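# Move every item from the closet onto the desk

## Task

Remove all objects from the closet and set them down on the desk so that they rest there without the robot holding them. The robot must not tip over or be left leaning at the end, or the task fails.

## Robot and tools

Robot: TidyBot++, a wheeled base (0.54 m long, 0.50 m wide, 0.38 m tall) on four driven casters. It carries one seven-joint arm with a two-finger gripper. The shoulder sits 0.12 m ahead of the base centre and 0.68 m off the floor. Cameras: base_camera on the base, and wrist_camera, which looks along the hand.

Frames: the base frame has its origin on the floor below the base centre, x forward, y left, z up. hand_pose, the point between the finger pads, is reported in this frame. The hand's own z axis runs out along the fingers, and the fingers close along its y axis. The odometry frame is where the base frame was when the scene began. base_odometry comes from wheel turns only, so wheel slip shows up as travel, and it drifts a few cm and degrees over many moves. Heading is positive to the left, from -3.142 to 3.142. base_tilt is in degrees, positive when leaning forward or right.

execute_actions: arguments "actions" (a list holding exactly one action, or empty to just read state and images) and optional "cameras" (list of "base_camera", "wrist_camera" or "all"; omitted or null gives all, [] gives none). An action may contain:
- "base": exactly one key, each a relative move from where the base last reported itself. translate_m is metres straight ahead (forward positive), -2 to 2. strafe_m is metres sideways (left positive), -2 to 2. rotate_rad turns in place in radians (counter-clockwise from above positive), -6.3 to 6.3.
- "joints": absolute target angles in radians, by name, for the single arm: joint_1_rad through joint_7_rad, plus gripper_pos on a 0 (open, about 85 mm gap) to 1 (closed) scale. Ranges: joint_2_rad ±2.249, joint_4_rad ±2.579, joint_6_rad ±2.099; joints 1, 3, 5 and 7 are unlimited but go the short way, so turn past half a revolution in several steps. joint_1_rad positive turns the arm clockwise seen from above, opposite to rotate_rad. With the hand pointing down, joint_7_rad positive turns it counter-clockwise, and at 1.57 the fingers open left and right.
- "speeds": caps for this action only: translate_m and strafe_m 0.05 to 0.5 m/s, rotate_rad 0.1 to 1.57 rad/s (defaults are the maxima). A base move needing more than 8.667 s is refused; no action may exceed 15 s.
All parts of an action begin together. Unknown keys or values out of range make the whole call rejected with no motion. Anything you omit may keep pushing toward its earlier target. Once a result reports a stop, any later movement, wait or finished_scene calls in that same reply are skipped.

Arm geometry: upper arm 0.42 m, forearm 0.31 m, hand 0.31 m to the hand point. With joint_1_rad 0, joint_3_rad 3.14, joint_5_rad 0 (roughly the start), the arm moves in the base's x-z plane. Tilt from vertical (forward positive): upper arm = joint_2_rad, forearm = joint_2_rad - joint_4_rad, hand = that minus joint_6_rad. Forward reach from the shoulder is the sum of length x sin(tilt); height above it is the sum of length x cos(tilt). It starts folded, hand down, poking up to 0.08 m beyond the base front, elbow up to 1.15 m high. A downward hand reaches about 0.94 m high at most, and only near the base. Closed fingertips extend about 20 mm beyond the hand point.

wait: "seconds" 0 to 10; sends nothing new and returns state and images. zoom_image: "camera" and "region" [x0, y0, x1, y1] in pixels of that camera's most recent image, at most 504 px per side. read_manual: optional "section", only "licences"; moves nothing. finished_scene: "scene" (integer 1 or 2), ends the scene permanently and reports success; the goal must hold by itself then.

Result lines: base_status and joint_status tell how the last motion ended. "done" means target reached (for the base, wheels turned the commanded amount, even if slipping or blocked). "off_target" means it stopped short and may still be pushing. "contact_stop" or "time_out" means it gave up and holds there. "joint command not followed" with a "cause:" line means the arm targets were withheld, usually to avoid self-collision; the gripper still moves, and withheld targets may be retried later. on_its_own lists motion you did not command. motor_effort is percent of maximum, with the peak in brackets, noisy and biased. Gripper at 1: "done" means nothing or something very thin was grasped; "off_target" with a reading means an object is held. "ARM HIT" means a hard knock against the base or itself. Motor temperatures are listed per arm joint; MOTOR HOT appears from 60 °C, and at 75 °C an OVER-TEMPERATURE FAULT lets the arm sag, with joints reading "limit_stop_at_motor_heat"; resend those targets.

Accuracy: friction leaves joints slightly off even when "all done"; correct by sending last command + (wanted - read). The hand typically lands 1-2 cm off, more when extended, so keep margin above the floor. Held loads make the arm sag; never command a loaded joint to its current reading.

Things to avoid: driving while the arm is snagged on anything around 0.8 m or higher (tip-over risk); sideways pushes on a raised hand; base moves into obstacles (the base keeps shoving hard and may still claim "done"); impacts that hit torque limits (joints 1-4 fault at 104.5 N m, 5-7 at 51.3 N m), which freeze the arm for 10 s. Drops, slips, slams and forceful pushes are penalised. If the robot leans, retract the arm or back off. Loose objects can occasionally get nudged by outside forces. Robot motion time counts, so keep moves efficient.

Each tool is called by a JSON object that holds its "fn" and its "kwargs".

## Session

{"fn": "execute_actions", "kwargs": {"actions": []}}

Scene clock: 0.00 s.
Motor temperatures (°C, as the motors report them): [34 29 26 31 35 38 44]
base_odometry: x=+0.000 y=+0.000 heading=+0.000 (m, m, rad; odometry frame)
base_tilt: forward=-0.1 right=+0.7 (deg)
base_status: not commanded
joint_positions: joint_1_rad=+0.022 joint_2_rad=-0.364 joint_3_rad=+3.183 joint_4_rad=-2.487 joint_5_rad=+0.043 joint_6_rad=-0.905 joint_7_rad=+1.597 gripper_pos=+0.000
joint_status: not commanded
motor_effort: joint_1_rad=+0 joint_2_rad=+0 joint_3_rad=+1 joint_4_rad=+9 joint_5_rad=-1 joint_6_rad=-1 joint_7_rad=+0 (%)
hand_pose: x=+0.2719 y=-0.0172 z=+0.6010 quat_wxyz=(+0.013, +0.998, -0.005, +0.056) (m; base frame)
pictures: base_camera, wrist_camera
Images, in order (width x height): base_camera 644x364, wrist_camera 644x476.

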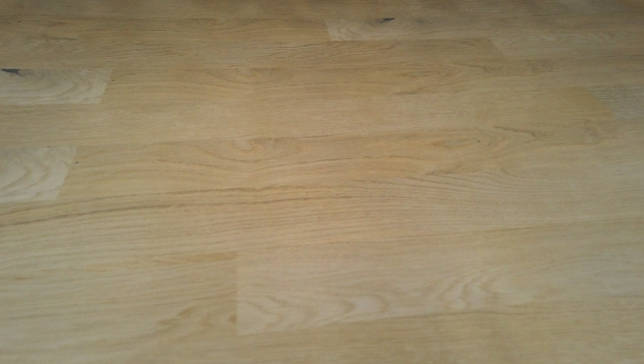

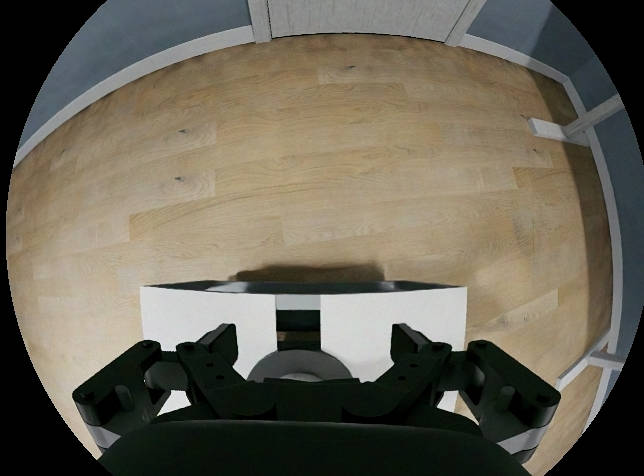

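Raise the wrist camera to look horizontally.

{"fn": "execute_actions", "kwargs": {"actions": [{"joints":{"joint_6_rad":0.55}}], "cameras": ["wrist_camera"]}}

{"fn": "execute_actions", "kwargs": {"actions": [{"base":{"rotate_rad":-1.57}}], "cameras": ["wrist_camera"]}}

{"fn": "execute_actions", "kwargs": {"actions": [{"base":{"rotate_rad":-1.57}}], "cameras": ["wrist_camera"]}}

{"fn": "execute_actions", "kwargs": {"actions": [{"base":{"rotate_rad":-1.57}}], "cameras": ["wrist_camera"]}}

Scene clock: 7.27 s.
Motor temperatures (°C, as the motors report them): [34 29 26 31 35 38 44]
base_odometry: x=+0.000 y=+0.000 heading=+0.000 (m, m, rad; odometry frame)
base_tilt: forward=-0.1 right=+0.7 (deg)
base_status: not commanded
joint_positions: joint_1_rad=+0.022 joint_2_rad=-0.364 joint_3_rad=+3.183 joint_4_rad=-2.487 joint_5_rad=+0.043 joint_6_rad=+0.531 joint_7_rad=+1.597 gripper_pos=+0.000
joint_status: all done
motor_effort: joint_1_rad=+1(1) joint_2_rad=-7(5) joint_3_rad=+1(1) joint_4_rad=+17(17) joint_5_rad=-1(1) joint_6_rad=+9(9) joint_7_rad=+0(1) (%)
hand_pose: x=+0.5479 y=-0.0213 z=+0.9036 quat_wxyz=(+0.030, +0.715, +0.003, +0.699) (m; base frame)
pictures: wrist_camera
Images, in order (width x height): wrist_camera 644x476.

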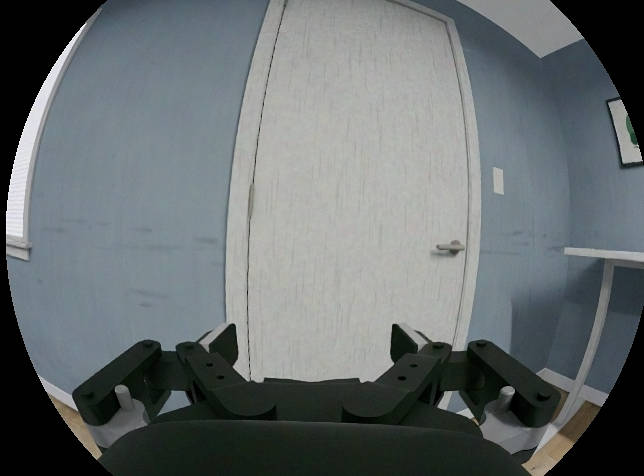

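Scene clock: 9.57 s.
Motor temperatures (°C, as the motors report them): [34 29 26 31 35 38 44]
base_odometry: x=+0.000 y=+0.000 heading=-1.570 (m, m, rad; odometry frame)
base_tilt: forward=-0.1 right=+0.6 (deg)
base_status: done
joint_positions: joint_1_rad=+0.022 joint_2_rad=-0.364 joint_3_rad=+3.183 joint_4_rad=-2.487 joint_5_rad=+0.043 joint_6_rad=+0.531 joint_7_rad=+1.597 gripper_pos=+0.000
joint_status: not commanded
motor_effort: joint_1_rad=+0(0) joint_2_rad=-7(8) joint_3_rad=+1(2) joint_4_rad=+17(17) joint_5_rad=-1(2) joint_6_rad=+9(9) joint_7_rad=+0(0) (%)
hand_pose: x=+0.5479 y=-0.0213 z=+0.9036 quat_wxyz=(+0.030, +0.715, +0.003, +0.699) (m; base frame)
pictures: wrist_camera
Images, in order (width x height): wrist_camera 644x476.

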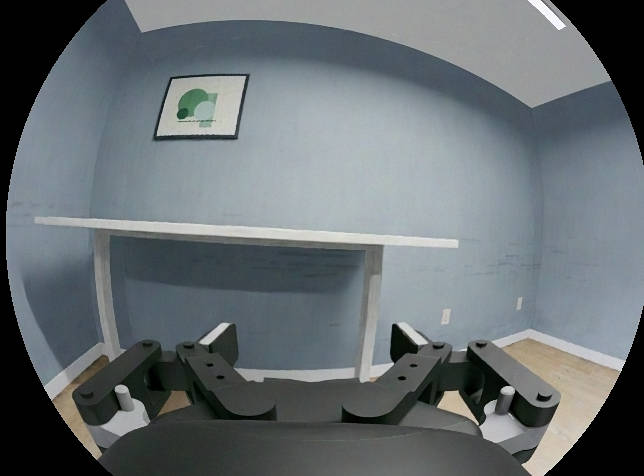

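Scene clock: 11.87 s.
Motor temperatures (°C, as the motors report them): [34 29 26 31 35 38 44]
base_odometry: x=+0.000 y=+0.000 heading=-3.140 (m, m, rad; odometry frame)
base_tilt: forward=-0.2 right=+0.6 (deg)
base_status: done
joint_positions: joint_1_rad=+0.022 joint_2_rad=-0.364 joint_3_rad=+3.184 joint_4_rad=-2.487 joint_5_rad=+0.043 joint_6_rad=+0.531 joint_7_rad=+1.597 gripper_pos=+0.000
joint_status: not commanded
motor_effort: joint_1_rad=+0(2) joint_2_rad=-7(7) joint_3_rad=+1(2) joint_4_rad=+17(17) joint_5_rad=-1(2) joint_6_rad=+9(9) joint_7_rad=+0(0) (%)
hand_pose: x=+0.5479 y=-0.0214 z=+0.9036 quat_wxyz=(+0.030, +0.715, +0.003, +0.699) (m; base frame)
pictures: wrist_camera
Images, in order (width x height): wrist_camera 644x476.

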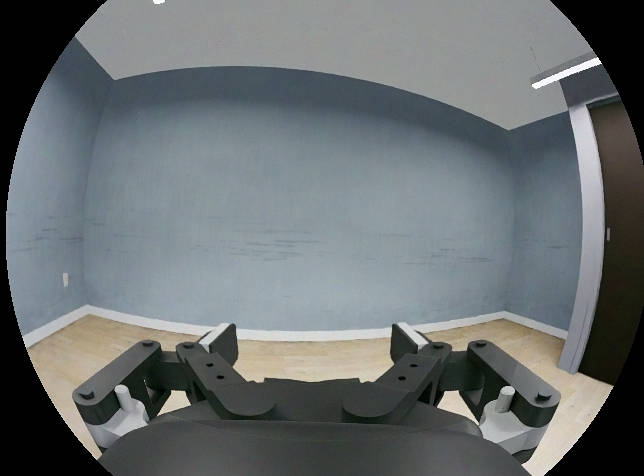

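Scene clock: 14.17 s.
Motor temperatures (°C, as the motors report them): [34 29 26 31 35 38 44]
base_odometry: x=+0.000 y=+0.000 heading=+1.574 (m, m, rad; odometry frame)
base_tilt: forward=-0.1 right=+0.7 (deg)
base_status: done
joint_positions: joint_1_rad=+0.022 joint_2_rad=-0.364 joint_3_rad=+3.184 joint_4_rad=-2.487 joint_5_rad=+0.043 joint_6_rad=+0.531 joint_7_rad=+1.597 gripper_pos=+0.000
joint_status: not commanded
motor_effort: joint_1_rad=+0(2) joint_2_rad=-6(8) joint_3_rad=+1(2) joint_4_rad=+17(17) joint_5_rad=-1(1) joint_6_rad=+9(9) joint_7_rad=+0(0) (%)
hand_pose: x=+0.5479 y=-0.0215 z=+0.9036 quat_wxyz=(+0.030, +0.715, +0.003, +0.699) (m; base frame)
pictures: wrist_camera
Images, in order (width x height): wrist_camera 644x476.

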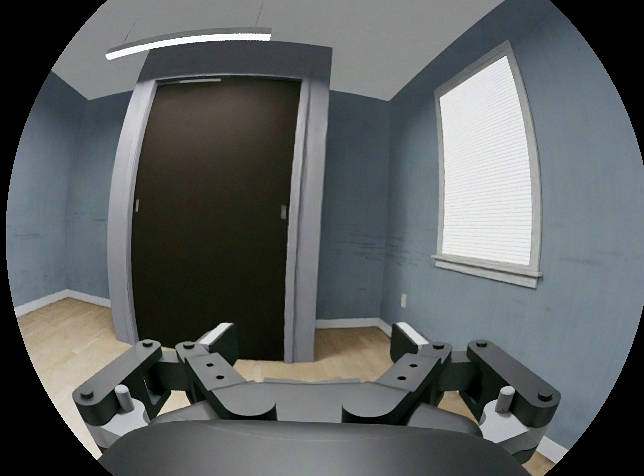

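{"fn": "zoom_image", "kwargs": {"camera": "wrist_camera", "region": [100, 40, 340, 370]}}

Region (100, 40, 340, 370) of wrist_camera's 644x476 image, scaled by 1.527; it fills the left 367 columns of this view, and the rest is white.

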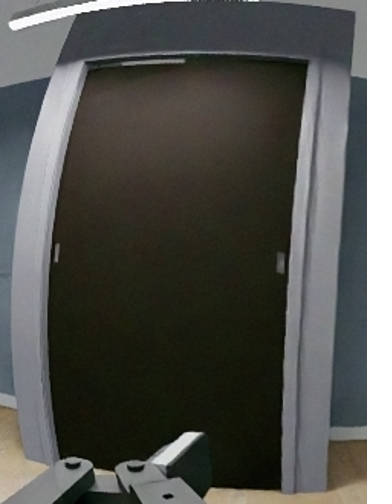

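{"fn": "execute_actions", "kwargs": {"actions": [{"base":{"strafe_m":0.75}}], "cameras": []}}

{"fn": "execute_actions", "kwargs": {"actions": [{"base":{"translate_m":0.6}}]}}

Scene clock: 26.60 s.
Motor temperatures (°C, as the motors report them): [34 29 26 31 35 38 44]
base_odometry: x=-0.750 y=-0.001 heading=+1.573 (m, m, rad; odometry frame)
base_tilt: forward=-0.1 right=+0.7 (deg)
base_status: done
joint_positions: joint_1_rad=+0.022 joint_2_rad=-0.364 joint_3_rad=+3.184 joint_4_rad=-2.487 joint_5_rad=+0.043 joint_6_rad=+0.531 joint_7_rad=+1.597 gripper_pos=+0.000
joint_status: not commanded
motor_effort: joint_1_rad=-1(1) joint_2_rad=-6(7) joint_3_rad=+1(2) joint_4_rad=+17(17) joint_5_rad=-1(2) joint_6_rad=+9(9) joint_7_rad=+0(0) (%)
hand_pose: x=+0.5479 y=-0.0215 z=+0.9036 quat_wxyz=(+0.030, +0.715, +0.003, +0.699) (m; base frame)
pictures: none
No camera images: the call's "cameras" was empty. Leave "cameras" out to get every camera's image.

Scene clock: 29.17 s.
Motor temperatures (°C, as the motors report them): [34 29 26 31 35 38 44]
base_odometry: x=-0.752 y=+0.599 heading=+1.574 (m, m, rad; odometry frame)
base_tilt: forward=-0.1 right=+0.7 (deg)
base_status: done
joint_positions: joint_1_rad=+0.022 joint_2_rad=-0.364 joint_3_rad=+3.184 joint_4_rad=-2.487 joint_5_rad=+0.043 joint_6_rad=+0.531 joint_7_rad=+1.597 gripper_pos=+0.000
joint_status: not commanded
motor_effort: joint_1_rad=+0(0) joint_2_rad=-7(9) joint_3_rad=+1(0) joint_4_rad=+17(18) joint_5_rad=-1(2) joint_6_rad=+9(9) joint_7_rad=+0(0) (%)
hand_pose: x=+0.5479 y=-0.0215 z=+0.9036 quat_wxyz=(+0.030, +0.715, +0.003, +0.699) (m; base frame)
pictures: base_camera, wrist_camera
Images, in order (width x height): base_camera 644x364, wrist_camera 644x476.

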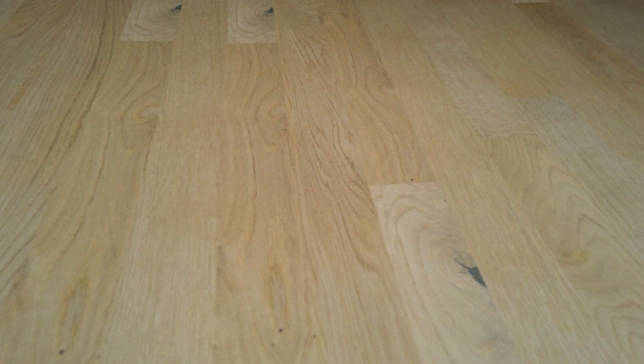

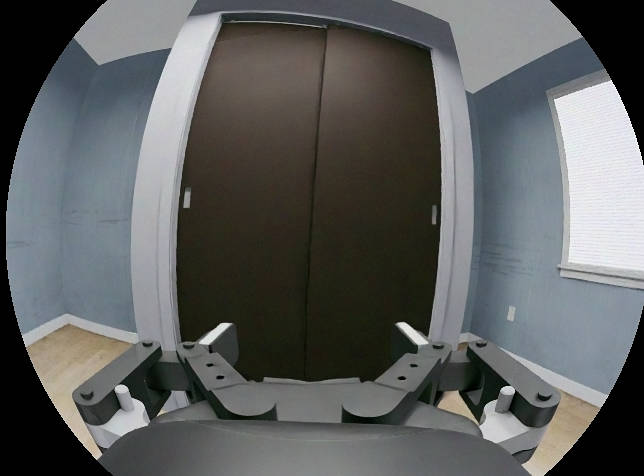

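{"fn": "execute_actions", "kwargs": {"actions": [{"base":{"rotate_rad":0.12}}], "cameras": []}}

{"fn": "execute_actions", "kwargs": {"actions": [{"base":{"strafe_m":-0.5}}], "cameras": []}}

{"fn": "execute_actions", "kwargs": {"actions": [{"base":{"translate_m":0.3}}]}}

Scene clock: 39.23 s.
Motor temperatures (°C, as the motors report them): [34 29 26 31 35 38 44]
base_odometry: x=-0.752 y=+0.599 heading=+1.694 (m, m, rad; odometry frame)
base_tilt: forward=-0.1 right=+0.7 (deg)
base_status: done
joint_positions: joint_1_rad=+0.022 joint_2_rad=-0.364 joint_3_rad=+3.184 joint_4_rad=-2.487 joint_5_rad=+0.043 joint_6_rad=+0.531 joint_7_rad=+1.597 gripper_pos=+0.000
joint_status: not commanded
motor_effort: joint_1_rad=+0(2) joint_2_rad=-7(7) joint_3_rad=+0(2) joint_4_rad=+17(17) joint_5_rad=-1(2) joint_6_rad=+9(9) joint_7_rad=+1(0) (%)
hand_pose: x=+0.5479 y=-0.0214 z=+0.9036 quat_wxyz=(+0.030, +0.715, +0.003, +0.699) (m; base frame)
pictures: none
No camera images: the call's "cameras" was empty. Leave "cameras" out to get every camera's image.

Scene clock: 41.63 s.
Motor temperatures (°C, as the motors report them): [34 29 26 31 35 38 44]
base_odometry: x=-0.256 y=+0.661 heading=+1.694 (m, m, rad; odometry frame)
base_tilt: forward=+0.0 right=+0.6 (deg)
base_status: done
joint_positions: joint_1_rad=+0.022 joint_2_rad=-0.364 joint_3_rad=+3.184 joint_4_rad=-2.487 joint_5_rad=+0.043 joint_6_rad=+0.531 joint_7_rad=+1.597 gripper_pos=+0.000
joint_status: not commanded
motor_effort: joint_1_rad=+0(1) joint_2_rad=-6(8) joint_3_rad=+1(2) joint_4_rad=+17(17) joint_5_rad=-1(2) joint_6_rad=+9(9) joint_7_rad=+0(0) (%)
hand_pose: x=+0.5479 y=-0.0214 z=+0.9036 quat_wxyz=(+0.030, +0.715, +0.003, +0.699) (m; base frame)
pictures: none
No camera images: the call's "cameras" was empty. Leave "cameras" out to get every camera's image.

Scene clock: 43.53 s.
Motor temperatures (°C, as the motors report them): [34 29 26 31 35 38 44]
base_odometry: x=-0.293 y=+0.959 heading=+1.694 (m, m, rad; odometry frame)
base_tilt: forward=-0.1 right=+0.7 (deg)
base_status: done
joint_positions: joint_1_rad=+0.022 joint_2_rad=-0.364 joint_3_rad=+3.184 joint_4_rad=-2.487 joint_5_rad=+0.043 joint_6_rad=+0.531 joint_7_rad=+1.597 gripper_pos=+0.000
joint_status: not commanded
motor_effort: joint_1_rad=+1(0) joint_2_rad=-5(10) joint_3_rad=+1(1) joint_4_rad=+17(18) joint_5_rad=-1(1) joint_6_rad=+9(9) joint_7_rad=+1(0) (%)
hand_pose: x=+0.5480 y=-0.0214 z=+0.9034 quat_wxyz=(+0.030, +0.715, +0.003, +0.699) (m; base frame)
pictures: base_camera, wrist_camera
Images, in order (width x height): base_camera 644x364, wrist_camera 644x476.

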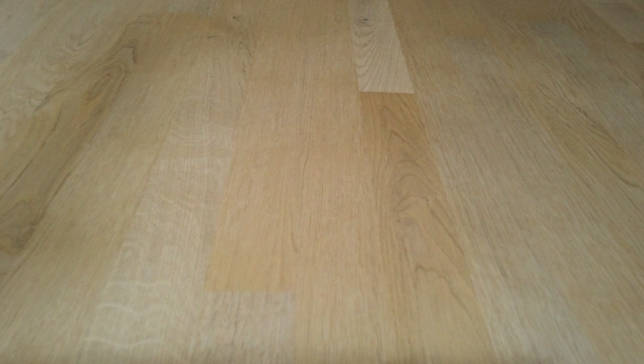

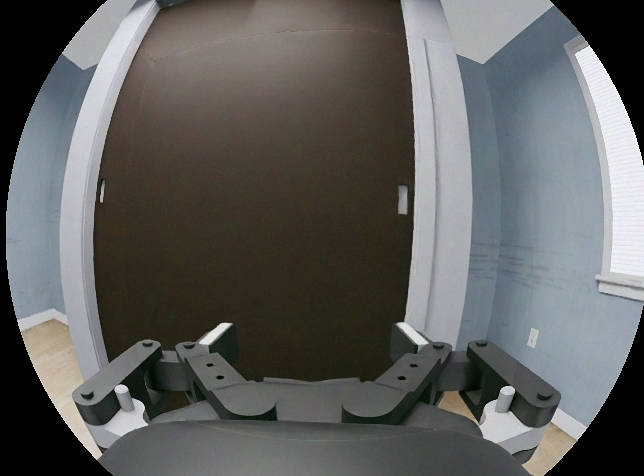

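{"fn": "execute_actions", "kwargs": {"actions": [{"base":{"strafe_m":-0.27},"joints":{"joint_1_rad":0,"joint_2_rad":-0.2,"joint_3_rad":3.14,"joint_4_rad":-1.75,"joint_5_rad":0,"joint_6_rad":-0.02,"joint_7_rad":1.57,"gripper_pos":1}}]}}

Scene clock: 54.73 s.
Motor temperatures (°C, as the motors report them): [34 29 26 31 35 38 44]
base_odometry: x=-0.024 y=+0.992 heading=+1.695 (m, m, rad; odometry frame)
base_tilt: forward=-0.1 right=+0.7 (deg)
base_status: done
joint_positions: joint_1_rad=+0.018 joint_2_rad=-0.229 joint_3_rad=+3.155 joint_4_rad=-1.767 joint_5_rad=+0.030 joint_6_rad=+0.021 joint_7_rad=+1.597 gripper_pos=+0.999
joint_status: all done
motor_effort: joint_1_rad=+0(1) joint_2_rad=-14(14) joint_3_rad=+1(1) joint_4_rad=+19(20) joint_5_rad=-1(2) joint_6_rad=+9(10) joint_7_rad=+0(2) (%)
hand_pose: x=+0.6484 y=-0.0163 z=+1.1189 quat_wxyz=(+0.030, +0.688, +0.008, +0.725) (m; base frame)
pictures: base_camera, wrist_camera
Images, in order (width x height): base_camera 644x364, wrist_camera 644x476.

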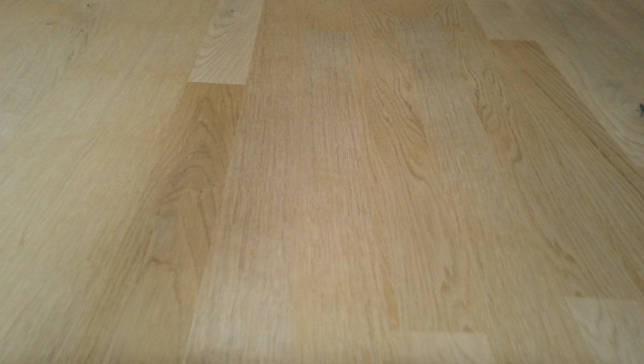

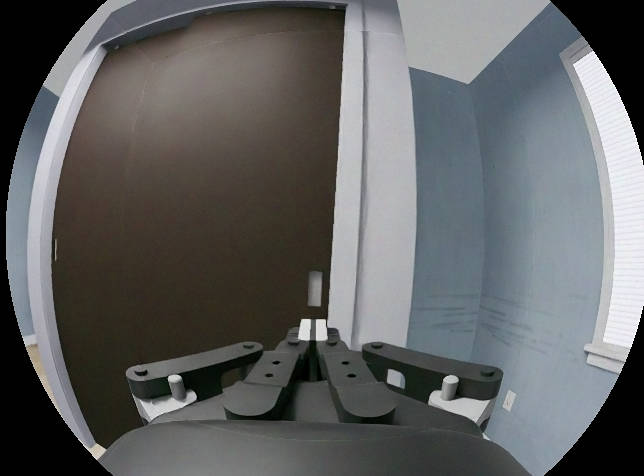

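{"fn": "execute_actions", "kwargs": {"actions": [{"base":{"translate_m":0.25},"joints":{"joint_4_rad":-1.88,"joint_6_rad":0.05}}], "cameras": ["wrist_camera"]}}

Scene clock: 61.50 s.
Motor temperatures (°C, as the motors report them): [34 29 26 31 35 38 44]
base_odometry: x=-0.055 y=+1.241 heading=+1.694 (m, m, rad; odometry frame)
base_tilt: forward=-0.1 right=+0.7 (deg)
base_status: done
joint_positions: joint_1_rad=+0.017 joint_2_rad=-0.213 joint_3_rad=+3.155 joint_4_rad=-1.872 joint_5_rad=+0.030 joint_6_rad=+0.021 joint_7_rad=+1.597 gripper_pos=+0.999
joint_status: all done
motor_effort: joint_1_rad=-1(0) joint_2_rad=-16(17) joint_3_rad=+0(1) joint_4_rad=+19(20) joint_5_rad=-1(1) joint_6_rad=+9(9) joint_7_rad=+0(0) (%)
hand_pose: x=+0.6537 y=-0.0160 z=+1.0447 quat_wxyz=(+0.028, +0.730, +0.009, +0.682) (m; base frame)
pictures: wrist_camera
Images, in order (width x height): wrist_camera 644x476.

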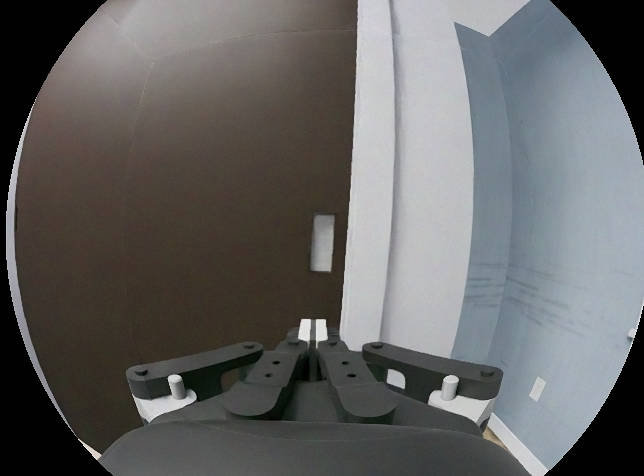

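{"fn": "execute_actions", "kwargs": {"actions": [{"base":{"translate_m":0.12},"joints":{"joint_6_rad":0.13,"joint_7_rad":3.12}}], "cameras": ["wrist_camera"]}}

Scene clock: 72.53 s.
Motor temperatures (°C, as the motors report them): [34 29 26 31 35 38 44]
base_odometry: x=-0.070 y=+1.360 heading=+1.694 (m, m, rad; odometry frame)
base_tilt: forward=-0.1 right=+0.7 (deg)
base_status: done
joint_positions: joint_1_rad=+0.017 joint_2_rad=-0.206 joint_3_rad=+3.155 joint_4_rad=-1.872 joint_5_rad=+0.030 joint_6_rad=+0.090 joint_7_rad=+3.102 gripper_pos=+0.999
joint_status: all done
motor_effort: joint_1_rad=+0(0) joint_2_rad=-15(19) joint_3_rad=+1(1) joint_4_rad=+19(20) joint_5_rad=-1(1) joint_6_rad=+9(10) joint_7_rad=+0(0) (%)
hand_pose: x=+0.6573 y=-0.0155 z=+1.0620 quat_wxyz=(+0.502, +0.512, +0.491, +0.495) (m; base frame)
pictures: wrist_camera
Images, in order (width x height): wrist_camera 644x476.

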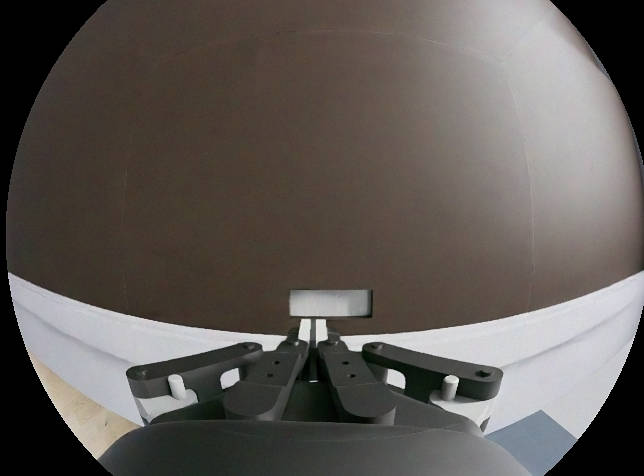

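{"fn": "execute_actions", "kwargs": {"actions": [{"base":{"strafe_m":-0.03},"joints":{"joint_6_rad":0.19}}], "cameras": []}}

{"fn": "execute_actions", "kwargs": {"actions": [{"base":{"translate_m":0.07},"speeds":{"translate_m":0.1}}], "cameras": ["wrist_camera"]}}

Scene clock: 82.50 s.
Motor temperatures (°C, as the motors report them): [34 29 26 31 35 38 44]
base_odometry: x=-0.040 y=+1.364 heading=+1.694 (m, m, rad; odometry frame)
base_tilt: forward=+0.0 right=+0.7 (deg)
base_status: done
joint_positions: joint_1_rad=+0.014 joint_2_rad=-0.206 joint_3_rad=+3.149 joint_4_rad=-1.872 joint_5_rad=+0.030 joint_6_rad=+0.157 joint_7_rad=+3.102 gripper_pos=+0.999
joint_status: all done
motor_effort: joint_1_rad=+0(2) joint_2_rad=-15(18) joint_3_rad=+0(2) joint_4_rad=+19(21) joint_5_rad=-1(1) joint_6_rad=+9(11) joint_7_rad=+0(0) (%)
hand_pose: x=+0.6567 y=-0.0095 z=+1.0828 quat_wxyz=(+0.516, +0.491, +0.477, +0.514) (m; base frame)
pictures: none
No camera images: the call's "cameras" was empty. Leave "cameras" out to get every camera's image.

Scene clock: 83.77 s.
Motor temperatures (°C, as the motors report them): [34 29 26 31 35 38 44]
base_odometry: x=-0.048 y=+1.433 heading=+1.694 (m, m, rad; odometry frame)
base_tilt: forward=-0.1 right=+0.7 (deg)
base_status: done
joint_positions: joint_1_rad=+0.014 joint_2_rad=-0.205 joint_3_rad=+3.149 joint_4_rad=-1.872 joint_5_rad=+0.030 joint_6_rad=+0.157 joint_7_rad=+3.102 gripper_pos=+0.999
joint_status: not commanded
motor_effort: joint_1_rad=+0(0) joint_2_rad=-15(18) joint_3_rad=+1(1) joint_4_rad=+19(20) joint_5_rad=-1(1) joint_6_rad=+9(10) joint_7_rad=+0(0) (%)
hand_pose: x=+0.6569 y=-0.0095 z=+1.0827 quat_wxyz=(+0.516, +0.491, +0.477, +0.514) (m; base frame)
pictures: wrist_camera
Images, in order (width x height): wrist_camera 644x476.

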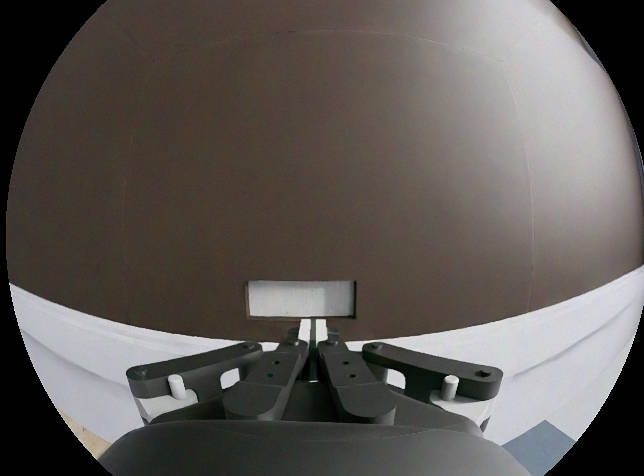

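{"fn": "execute_actions", "kwargs": {"actions": [{"base":{"translate_m":0.025},"speeds":{"translate_m":0.05}}], "cameras": ["wrist_camera"]}}

Scene clock: 92.03 s.
Motor temperatures (°C, as the motors report them): [34 29 26 31 35 38 44]
base_odometry: x=-0.051 y=+1.458 heading=+1.694 (m, m, rad; odometry frame)
base_tilt: forward=-0.1 right=+0.7 (deg)
base_status: done
joint_positions: joint_1_rad=+0.014 joint_2_rad=-0.205 joint_3_rad=+3.149 joint_4_rad=-1.872 joint_5_rad=+0.030 joint_6_rad=+0.157 joint_7_rad=+3.102 gripper_pos=+0.999
joint_status: not commanded
motor_effort: joint_1_rad=+0(1) joint_2_rad=-15(20) joint_3_rad=+1(1) joint_4_rad=+19(20) joint_5_rad=-1(1) joint_6_rad=+9(9) joint_7_rad=+0(0) (%)
hand_pose: x=+0.6570 y=-0.0095 z=+1.0826 quat_wxyz=(+0.516, +0.491, +0.478, +0.514) (m; base frame)
pictures: wrist_camera
Images, in order (width x height): wrist_camera 644x476.

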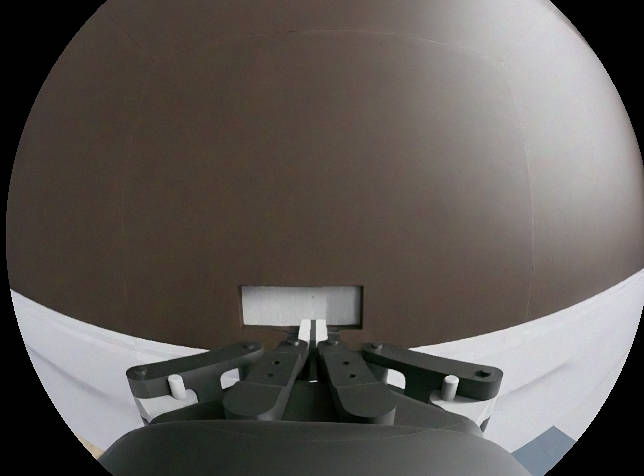

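{"fn": "execute_actions", "kwargs": {"actions": [{"base":{"strafe_m":0.022},"speeds":{"strafe_m":0.05}}], "cameras": []}}

{"fn": "execute_actions", "kwargs": {"actions": [{"base":{"translate_m":0.03},"speeds":{"translate_m":0.05}}], "cameras": ["wrist_camera"]}}

Scene clock: 100.80 s.
Motor temperatures (°C, as the motors report them): [34 29 26 31 35 38 44]
base_odometry: x=-0.073 y=+1.456 heading=+1.694 (m, m, rad; odometry frame)
base_tilt: forward=-0.1 right=+0.7 (deg)
base_status: done
joint_positions: joint_1_rad=+0.014 joint_2_rad=-0.205 joint_3_rad=+3.149 joint_4_rad=-1.872 joint_5_rad=+0.029 joint_6_rad=+0.157 joint_7_rad=+3.102 gripper_pos=+0.999
joint_status: not commanded
motor_effort: joint_1_rad=+1(2) joint_2_rad=-16(16) joint_3_rad=+0(2) joint_4_rad=+19(20) joint_5_rad=-1(2) joint_6_rad=+9(9) joint_7_rad=+0(1) (%)
hand_pose: x=+0.6570 y=-0.0089 z=+1.0826 quat_wxyz=(+0.516, +0.491, +0.478, +0.514) (m; base frame)
pictures: none
No camera images: the call's "cameras" was empty. Leave "cameras" out to get every camera's image.

Scene clock: 101.87 s.
Motor temperatures (°C, as the motors report them): [34 29 26 31 35 38 44]
base_odometry: x=-0.077 y=+1.486 heading=+1.694 (m, m, rad; odometry frame)
base_tilt: forward=-0.1 right=+0.7 (deg)
base_status: done
joint_positions: joint_1_rad=+0.014 joint_2_rad=-0.205 joint_3_rad=+3.149 joint_4_rad=-1.872 joint_5_rad=+0.029 joint_6_rad=+0.157 joint_7_rad=+3.102 gripper_pos=+0.999
joint_status: not commanded
motor_effort: joint_1_rad=+0(0) joint_2_rad=-14(19) joint_3_rad=+1(1) joint_4_rad=+19(21) joint_5_rad=-1(2) joint_6_rad=+9(10) joint_7_rad=+0(1) (%)
hand_pose: x=+0.6571 y=-0.0089 z=+1.0826 quat_wxyz=(+0.516, +0.491, +0.478, +0.514) (m; base frame)
pictures: wrist_camera
Images, in order (width x height): wrist_camera 644x476.

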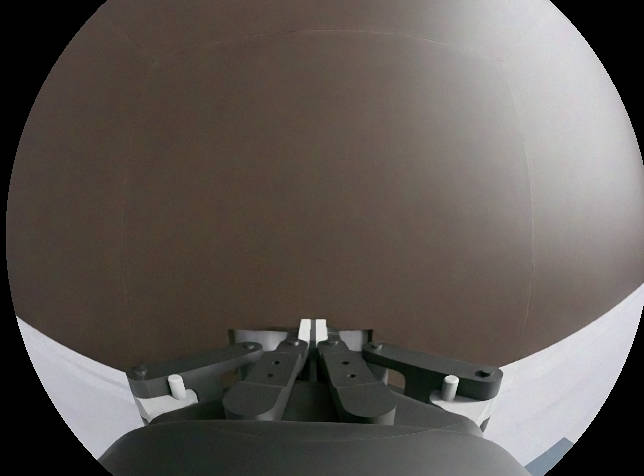

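Overshot left; go back right 1.5 cm.

{"fn": "execute_actions", "kwargs": {"actions": [{"base":{"strafe_m":-0.016},"speeds":{"strafe_m":0.05}}], "cameras": ["wrist_camera"]}}

{"fn": "execute_actions", "kwargs": {"actions": [{"base":{"translate_m":0.015},"speeds":{"translate_m":0.05}}], "cameras": ["wrist_camera"]}}

Scene clock: 107.77 s.
Motor temperatures (°C, as the motors report them): [34 29 26 31 35 38 44]
base_odometry: x=-0.061 y=+1.488 heading=+1.694 (m, m, rad; odometry frame)
base_tilt: forward=-0.1 right=+0.7 (deg)
base_status: done
joint_positions: joint_1_rad=+0.013 joint_2_rad=-0.205 joint_3_rad=+3.148 joint_4_rad=-1.872 joint_5_rad=+0.029 joint_6_rad=+0.157 joint_7_rad=+3.102 gripper_pos=+0.999
joint_status: not commanded
motor_effort: joint_1_rad=+1(1) joint_2_rad=-16(17) joint_3_rad=+0(2) joint_4_rad=+19(20) joint_5_rad=-1(2) joint_6_rad=+9(9) joint_7_rad=+0(0) (%)
hand_pose: x=+0.6571 y=-0.0083 z=+1.0826 quat_wxyz=(+0.516, +0.491, +0.478, +0.514) (m; base frame)
pictures: wrist_camera
Images, in order (width x height): wrist_camera 644x476.

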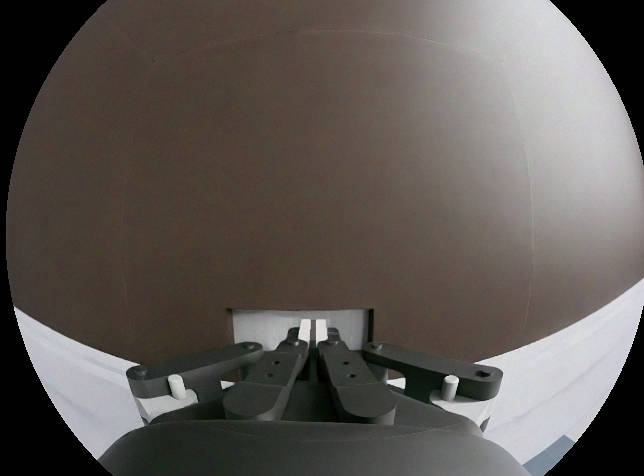

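Scene clock: 108.53 s.
Motor temperatures (°C, as the motors report them): [34 29 26 31 35 38 44]
base_odometry: x=-0.063 y=+1.503 heading=+1.694 (m, m, rad; odometry frame)
base_tilt: forward=-0.1 right=+0.7 (deg)
base_status: done
joint_positions: joint_1_rad=+0.013 joint_2_rad=-0.205 joint_3_rad=+3.148 joint_4_rad=-1.872 joint_5_rad=+0.029 joint_6_rad=+0.158 joint_7_rad=+3.102 gripper_pos=+0.999
joint_status: not commanded
motor_effort: joint_1_rad=+0(1) joint_2_rad=-15(19) joint_3_rad=+1(2) joint_4_rad=+19(20) joint_5_rad=-1(1) joint_6_rad=+9(10) joint_7_rad=+0(0) (%)
hand_pose: x=+0.6572 y=-0.0083 z=+1.0825 quat_wxyz=(+0.516, +0.491, +0.478, +0.514) (m; base frame)
pictures: wrist_camera
Images, in order (width x height): wrist_camera 644x476.

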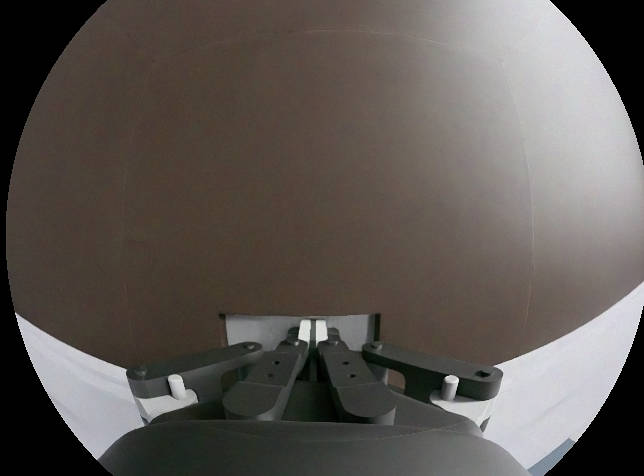

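{"fn": "execute_actions", "kwargs": {"actions": [{"base":{"strafe_m":-0.006},"speeds":{"strafe_m":0.05}}], "cameras": []}}

{"fn": "execute_actions", "kwargs": {"actions": [{"base":{"translate_m":0.02},"speeds":{"translate_m":0.05}}], "cameras": ["wrist_camera"]}}

{"fn": "execute_actions", "kwargs": {"actions": [{"base":{"strafe_m":0.1},"speeds":{"strafe_m":0.05}}], "cameras": ["wrist_camera"]}}

Scene clock: 113.53 s.
Motor temperatures (°C, as the motors report them): [34 29 26 32 35 38 44]
base_odometry: x=-0.057 y=+1.504 heading=+1.694 (m, m, rad; odometry frame)
base_tilt: forward=-0.1 right=+0.7 (deg)
base_status: done
joint_positions: joint_1_rad=+0.013 joint_2_rad=-0.205 joint_3_rad=+3.148 joint_4_rad=-1.872 joint_5_rad=+0.029 joint_6_rad=+0.158 joint_7_rad=+3.102 gripper_pos=+0.999
joint_status: not commanded
motor_effort: joint_1_rad=+0(1) joint_2_rad=-15(18) joint_3_rad=+0(3) joint_4_rad=+19(19) joint_5_rad=-1(1) joint_6_rad=+9(9) joint_7_rad=+0(0) (%)
hand_pose: x=+0.6572 y=-0.0077 z=+1.0825 quat_wxyz=(+0.516, +0.491, +0.478, +0.514) (m; base frame)
pictures: none
No camera images: the call's "cameras" was empty. Leave "cameras" out to get every camera's image.

Scene clock: 114.30 s.
Motor temperatures (°C, as the motors report them): [34 29 26 32 35 38 44]
base_odometry: x=-0.059 y=+1.524 heading=+1.694 (m, m, rad; odometry frame)
base_tilt: forward=-0.1 right=+0.7 (deg)
base_status: done
joint_positions: joint_1_rad=+0.012 joint_2_rad=-0.243 joint_3_rad=+3.147 joint_4_rad=-1.903 joint_5_rad=+0.029 joint_6_rad=+0.158 joint_7_rad=+3.102 gripper_pos=+0.999
joint_status: not commanded
motor_effort: joint_1_rad=+0(1) joint_2_rad=-4(17) joint_3_rad=+1(2) joint_4_rad=+24(27) joint_5_rad=-1(2) joint_6_rad=+13(15) joint_7_rad=+0(1) (%)
hand_pose: x=+0.6413 y=-0.0071 z=+1.0840 quat_wxyz=(+0.517, +0.488, +0.476, +0.517) (m; base frame)
pictures: wrist_camera
Images, in order (width x height): wrist_camera 644x476.

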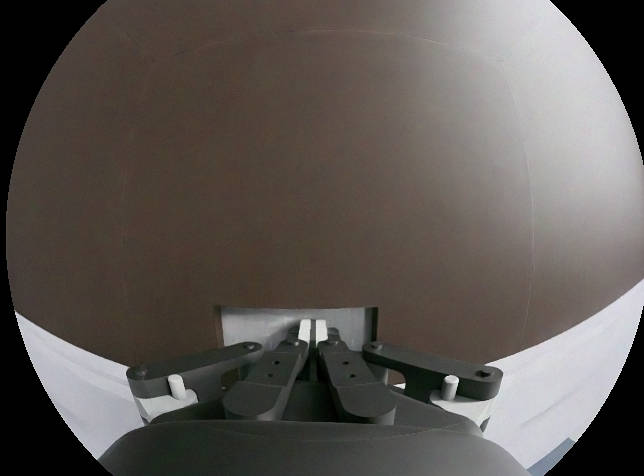

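Scene clock: 116.77 s.
Motor temperatures (°C, as the motors report them): [34 29 26 32 35 38 44]
base_odometry: x=-0.159 y=+1.511 heading=+1.694 (m, m, rad; odometry frame)
base_tilt: forward=-0.2 right=+0.6 (deg)
base_status: done
joint_positions: joint_1_rad=+0.012 joint_2_rad=-0.242 joint_3_rad=+3.149 joint_4_rad=-1.899 joint_5_rad=+0.026 joint_6_rad=+0.158 joint_7_rad=+3.102 gripper_pos=+0.999
joint_status: not commanded
motor_effort: joint_1_rad=-2(6) joint_2_rad=-2(10) joint_3_rad=-1(5) joint_4_rad=+26(26) joint_5_rad=-1(1) joint_6_rad=+14(14) joint_7_rad=+0(0) (%)
hand_pose: x=+0.6420 y=-0.0083 z=+1.0853 quat_wxyz=(+0.517, +0.489, +0.474, +0.518) (m; base frame)
pictures: wrist_camera
Images, in order (width x height): wrist_camera 644x476.

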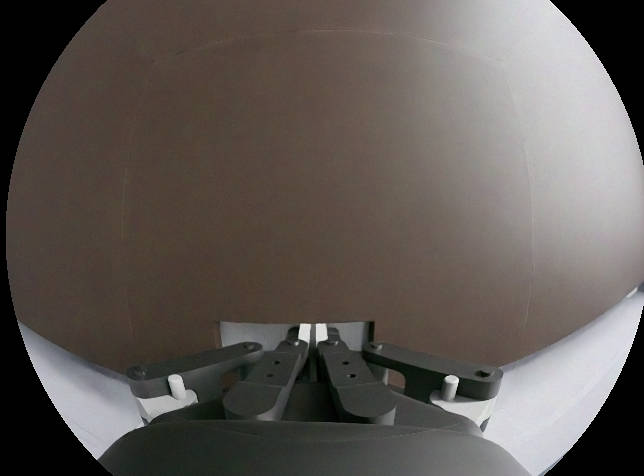

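Working. Continue.

{"fn": "execute_actions", "kwargs": {"actions": [{"base":{"strafe_m":0.45},"speeds":{"strafe_m":0.12}}]}}

Scene clock: 124.80 s.
Motor temperatures (°C, as the motors report them): [34 29 26 32 35 38 44]
base_odometry: x=-0.605 y=+1.456 heading=+1.694 (m, m, rad; odometry frame)
base_tilt: forward=-0.1 right=+0.6 (deg)
base_status: done
joint_positions: joint_1_rad=+0.031 joint_2_rad=-0.253 joint_3_rad=+3.171 joint_4_rad=-1.909 joint_5_rad=+0.021 joint_6_rad=+0.158 joint_7_rad=+3.102 gripper_pos=+0.999
joint_status: not commanded
motor_effort: joint_1_rad=-1(14) joint_2_rad=+1(4) joint_3_rad=-1(13) joint_4_rad=+27(28) joint_5_rad=-1(0) joint_6_rad=+14(16) joint_7_rad=+0(1) (%)
hand_pose: x=+0.6367 y=-0.0313 z=+1.0853 quat_wxyz=(+0.526, +0.501, +0.461, +0.510) (m; base frame)
pictures: base_camera, wrist_camera
Images, in order (width x height): base_camera 644x364, wrist_camera 644x476.

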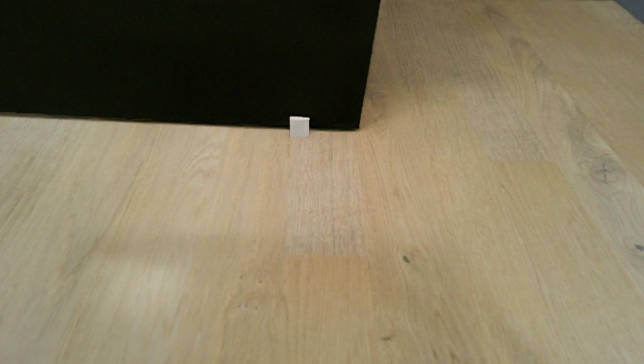

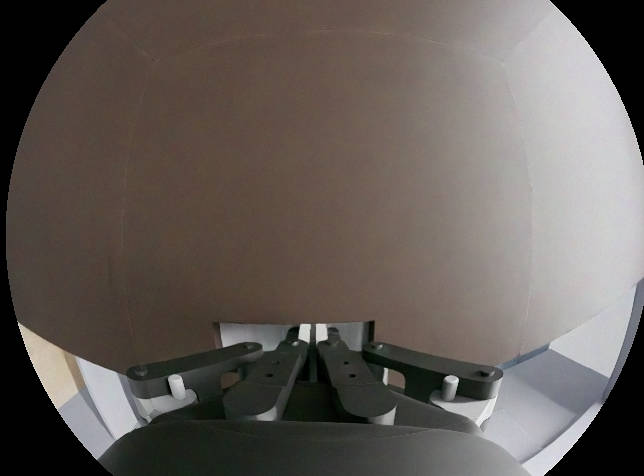

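Nearly fully open. Back off and look.

{"fn": "execute_actions", "kwargs": {"actions": [{"base":{"translate_m":-0.1}}], "cameras": []}}

{"fn": "execute_actions", "kwargs": {"actions": [{"base":{"strafe_m":-0.3},"joints":{"joint_7_rad":1.57,"joint_6_rad":-0.1,"gripper_pos":0}}]}}

Scene clock: 131.07 s.
Motor temperatures (°C, as the motors report them): [34 29 26 32 35 38 44]
base_odometry: x=-0.593 y=+1.357 heading=+1.694 (m, m, rad; odometry frame)
base_tilt: forward=-0.1 right=+0.7 (deg)
base_status: done
joint_positions: joint_1_rad=+0.015 joint_2_rad=-0.203 joint_3_rad=+3.151 joint_4_rad=-1.880 joint_5_rad=+0.021 joint_6_rad=+0.158 joint_7_rad=+3.102 gripper_pos=+0.999
joint_status: not commanded
motor_effort: joint_1_rad=+0(8) joint_2_rad=-16(19) joint_3_rad=+0(6) joint_4_rad=+19(26) joint_5_rad=-1(0) joint_6_rad=+9(14) joint_7_rad=+1(1) (%)
hand_pose: x=+0.6577 y=-0.0114 z=+1.0770 quat_wxyz=(+0.513, +0.497, +0.477, +0.513) (m; base frame)
pictures: none
No camera images: the call's "cameras" was empty. Leave "cameras" out to get every camera's image.

Scene clock: 132.97 s.
Motor temperatures (°C, as the motors report them): [34 29 26 32 35 38 44]
base_odometry: x=-0.295 y=+1.393 heading=+1.693 (m, m, rad; odometry frame)
base_tilt: forward=-0.1 right=+0.7 (deg)
base_status: done
joint_positions: joint_1_rad=+0.013 joint_2_rad=-0.203 joint_3_rad=+3.149 joint_4_rad=-1.880 joint_5_rad=+0.021 joint_6_rad=-0.063 joint_7_rad=+1.588 gripper_pos=+0.000
joint_status: all done
motor_effort: joint_1_rad=-1(1) joint_2_rad=-15(15) joint_3_rad=+0(2) joint_4_rad=+19(19) joint_5_rad=-1(1) joint_6_rad=+9(9) joint_7_rad=+0(0) (%)
hand_pose: x=+0.6537 y=-0.0101 z=+1.0085 quat_wxyz=(+0.019, +0.764, +0.006, +0.645) (m; base frame)
pictures: base_camera, wrist_camera
Images, in order (width x height): base_camera 644x364, wrist_camera 644x476.

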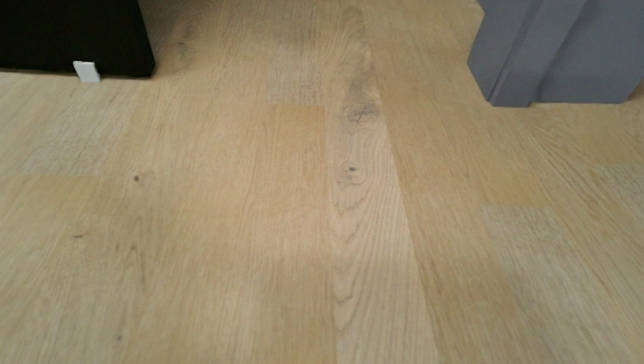

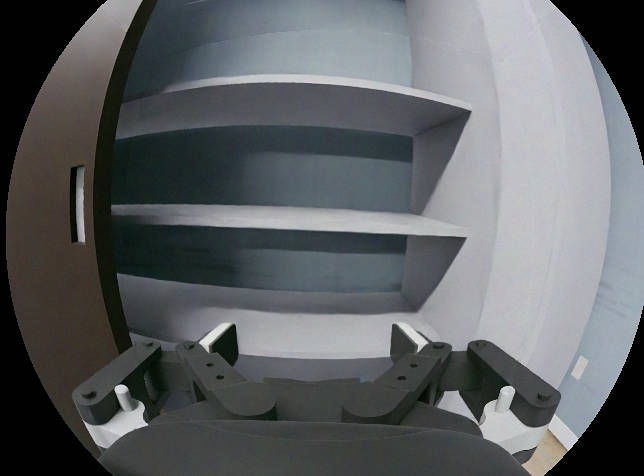

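{"fn": "execute_actions", "kwargs": {"actions": [{"base":{"translate_m":0.2},"joints":{"joint_1_rad":-0.3,"joint_6_rad":-0.5}}]}}

Scene clock: 137.83 s.
Motor temperatures (°C, as the motors report them): [34 29 26 32 35 38 44]
base_odometry: x=-0.320 y=+1.592 heading=+1.693 (m, m, rad; odometry frame)
base_tilt: forward=-0.1 right=+0.6 (deg)
base_status: done
joint_positions: joint_1_rad=-0.284 joint_2_rad=-0.199 joint_3_rad=+3.148 joint_4_rad=-1.880 joint_5_rad=+0.021 joint_6_rad=-0.461 joint_7_rad=+1.588 gripper_pos=+0.000
joint_status: all done
motor_effort: joint_1_rad=+0(1) joint_2_rad=-14(20) joint_3_rad=+1(2) joint_4_rad=+18(20) joint_5_rad=-1(1) joint_6_rad=+7(9) joint_7_rad=+1(0) (%)
hand_pose: x=+0.5919 y=+0.1330 z=+0.8916 quat_wxyz=(-0.054, +0.867, +0.135, +0.476) (m; base frame)
pictures: base_camera, wrist_camera
Images, in order (width x height): base_camera 644x364, wrist_camera 644x476.

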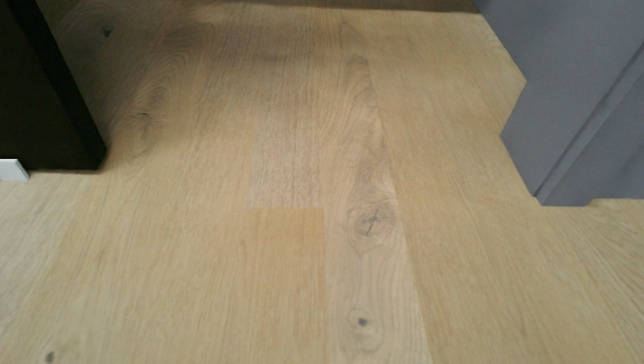

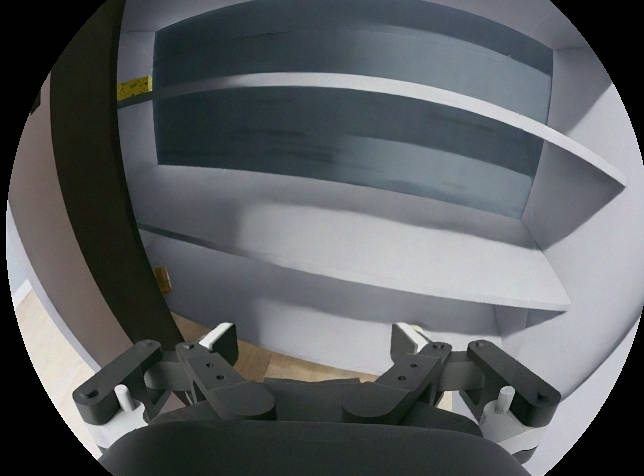

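{"fn": "execute_actions", "kwargs": {"actions": [{"joints":{"joint_1_rad":0.0,"joint_6_rad":-0.7}}], "cameras": ["wrist_camera"]}}

Scene clock: 143.60 s.
Motor temperatures (°C, as the motors report them): [34 29 26 32 35 38 44]
base_odometry: x=-0.320 y=+1.592 heading=+1.693 (m, m, rad; odometry frame)
base_tilt: forward=-0.1 right=+0.7 (deg)
base_status: not commanded
joint_positions: joint_1_rad=-0.015 joint_2_rad=-0.199 joint_3_rad=+3.148 joint_4_rad=-1.880 joint_5_rad=+0.021 joint_6_rad=-0.661 joint_7_rad=+1.588 gripper_pos=+0.000
joint_status: all done
motor_effort: joint_1_rad=+0(2) joint_2_rad=-14(14) joint_3_rad=+1(1) joint_4_rad=+18(18) joint_5_rad=-1(1) joint_6_rad=+6(8) joint_7_rad=+0(0) (%)
hand_pose: x=+0.5718 y=+0.0011 z=+0.8431 quat_wxyz=(+0.010, +0.921, +0.017, +0.390) (m; base frame)
pictures: wrist_camera
Images, in order (width x height): wrist_camera 644x476.

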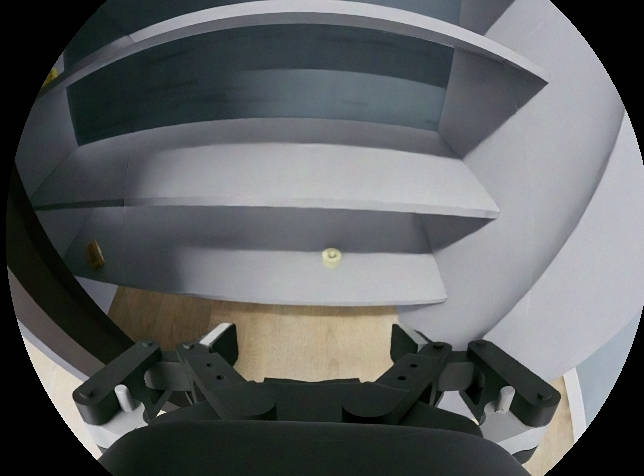

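{"fn": "execute_actions", "kwargs": {"actions": [{"base":{"strafe_m":-0.03},"joints":{"joint_2_rad":1.2,"joint_4_rad":-1.64,"joint_6_rad":0.67}}]}}

Scene clock: 159.60 s.
Motor temperatures (°C, as the motors report them): [34 29 26 32 35 38 44]
base_odometry: x=-0.290 y=+1.596 heading=+1.693 (m, m, rad; odometry frame)
base_tilt: forward=-0.1 right=+0.7 (deg)
base_status: done
joint_positions: joint_1_rad=-0.011 joint_2_rad=+1.182 joint_3_rad=+3.147 joint_4_rad=-1.659 joint_5_rad=+0.021 joint_6_rad=+0.629 joint_7_rad=+1.588 gripper_pos=+0.000
joint_status: all done
motor_effort: joint_1_rad=+0(3) joint_2_rad=-46(48) joint_3_rad=+0(3) joint_4_rad=+7(17) joint_5_rad=-1(0) joint_6_rad=+7(7) joint_7_rad=+0(0) (%)
hand_pose: x=+0.8505 y=+0.0099 z=+0.3545 quat_wxyz=(+0.002, +0.894, +0.023, +0.448) (m; base frame)
pictures: base_camera, wrist_camera
Images, in order (width x height): base_camera 644x364, wrist_camera 644x476.

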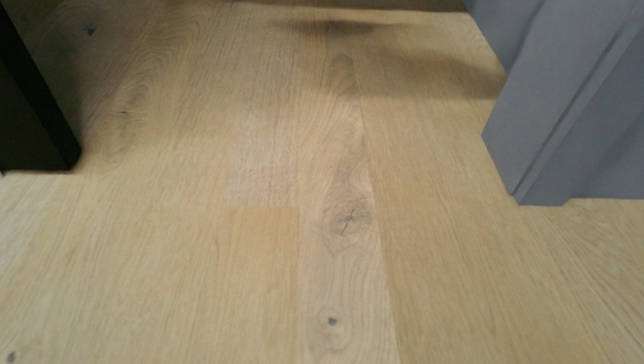

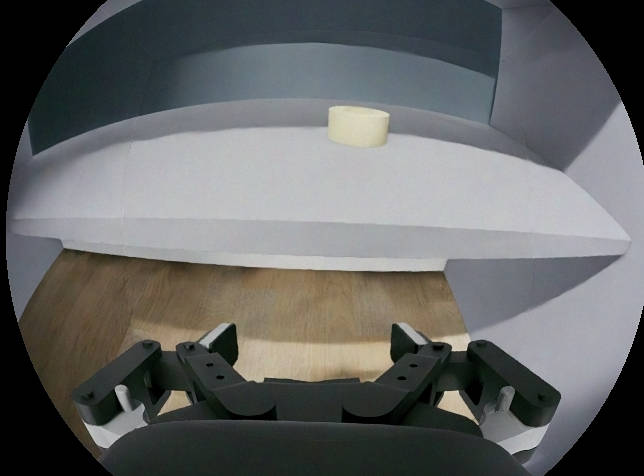

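{"fn": "execute_actions", "kwargs": {"actions": [{"base":{"translate_m":-0.08}}], "cameras": []}}

{"fn": "execute_actions", "kwargs": {"actions": [{"base":{"strafe_m":-0.04},"joints":{"joint_2_rad":1.13,"joint_4_rad":-1.93,"joint_6_rad":1.19}}], "cameras": ["wrist_camera"]}}

Scene clock: 169.80 s.
Motor temperatures (°C, as the motors report them): [34 29 26 32 35 38 44]
base_odometry: x=-0.280 y=+1.517 heading=+1.693 (m, m, rad; odometry frame)
base_tilt: forward=-0.1 right=+0.7 (deg)
base_status: done
joint_positions: joint_1_rad=-0.011 joint_2_rad=+1.182 joint_3_rad=+3.147 joint_4_rad=-1.654 joint_5_rad=+0.021 joint_6_rad=+0.631 joint_7_rad=+1.588 gripper_pos=+0.000
joint_status: not commanded
motor_effort: joint_1_rad=+0(1) joint_2_rad=-46(47) joint_3_rad=+0(1) joint_4_rad=+8(9) joint_5_rad=-1(1) joint_6_rad=+7(8) joint_7_rad=+0(0) (%)
hand_pose: x=+0.8537 y=+0.0099 z=+0.3570 quat_wxyz=(+0.003, +0.892, +0.023, +0.451) (m; base frame)
pictures: none
No camera images: the call's "cameras" was empty. Leave "cameras" out to get every camera's image.

Scene clock: 171.23 s.
Motor temperatures (°C, as the motors report them): [34 29 26 32 35 38 44]
base_odometry: x=-0.240 y=+1.521 heading=+1.693 (m, m, rad; odometry frame)
base_tilt: forward=-0.1 right=+0.6 (deg)
base_status: done
joint_positions: joint_1_rad=+0.003 joint_2_rad=+1.153 joint_3_rad=+3.146 joint_4_rad=-1.912 joint_5_rad=+0.021 joint_6_rad=+1.154 joint_7_rad=+1.588 gripper_pos=+0.000
joint_status: all done
motor_effort: joint_1_rad=+1(5) joint_2_rad=-42(47) joint_3_rad=-1(2) joint_4_rad=+5(9) joint_5_rad=-1(2) joint_6_rad=+8(9) joint_7_rad=+1(0) (%)
hand_pose: x=+0.8209 y=+0.0025 z=+0.4347 quat_wxyz=(+0.003, +0.817, +0.015, +0.577) (m; base frame)
pictures: wrist_camera
Images, in order (width x height): wrist_camera 644x476.

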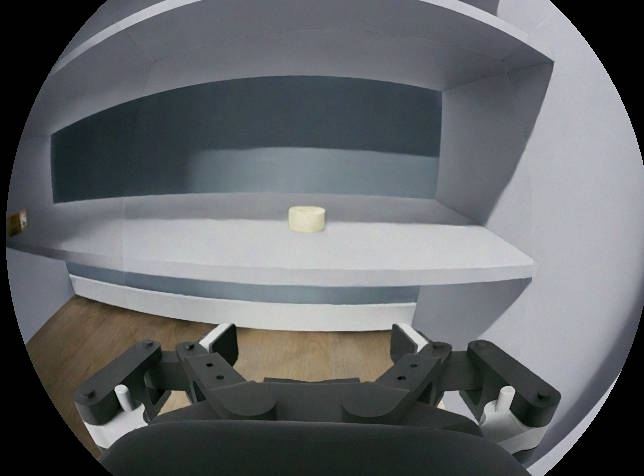

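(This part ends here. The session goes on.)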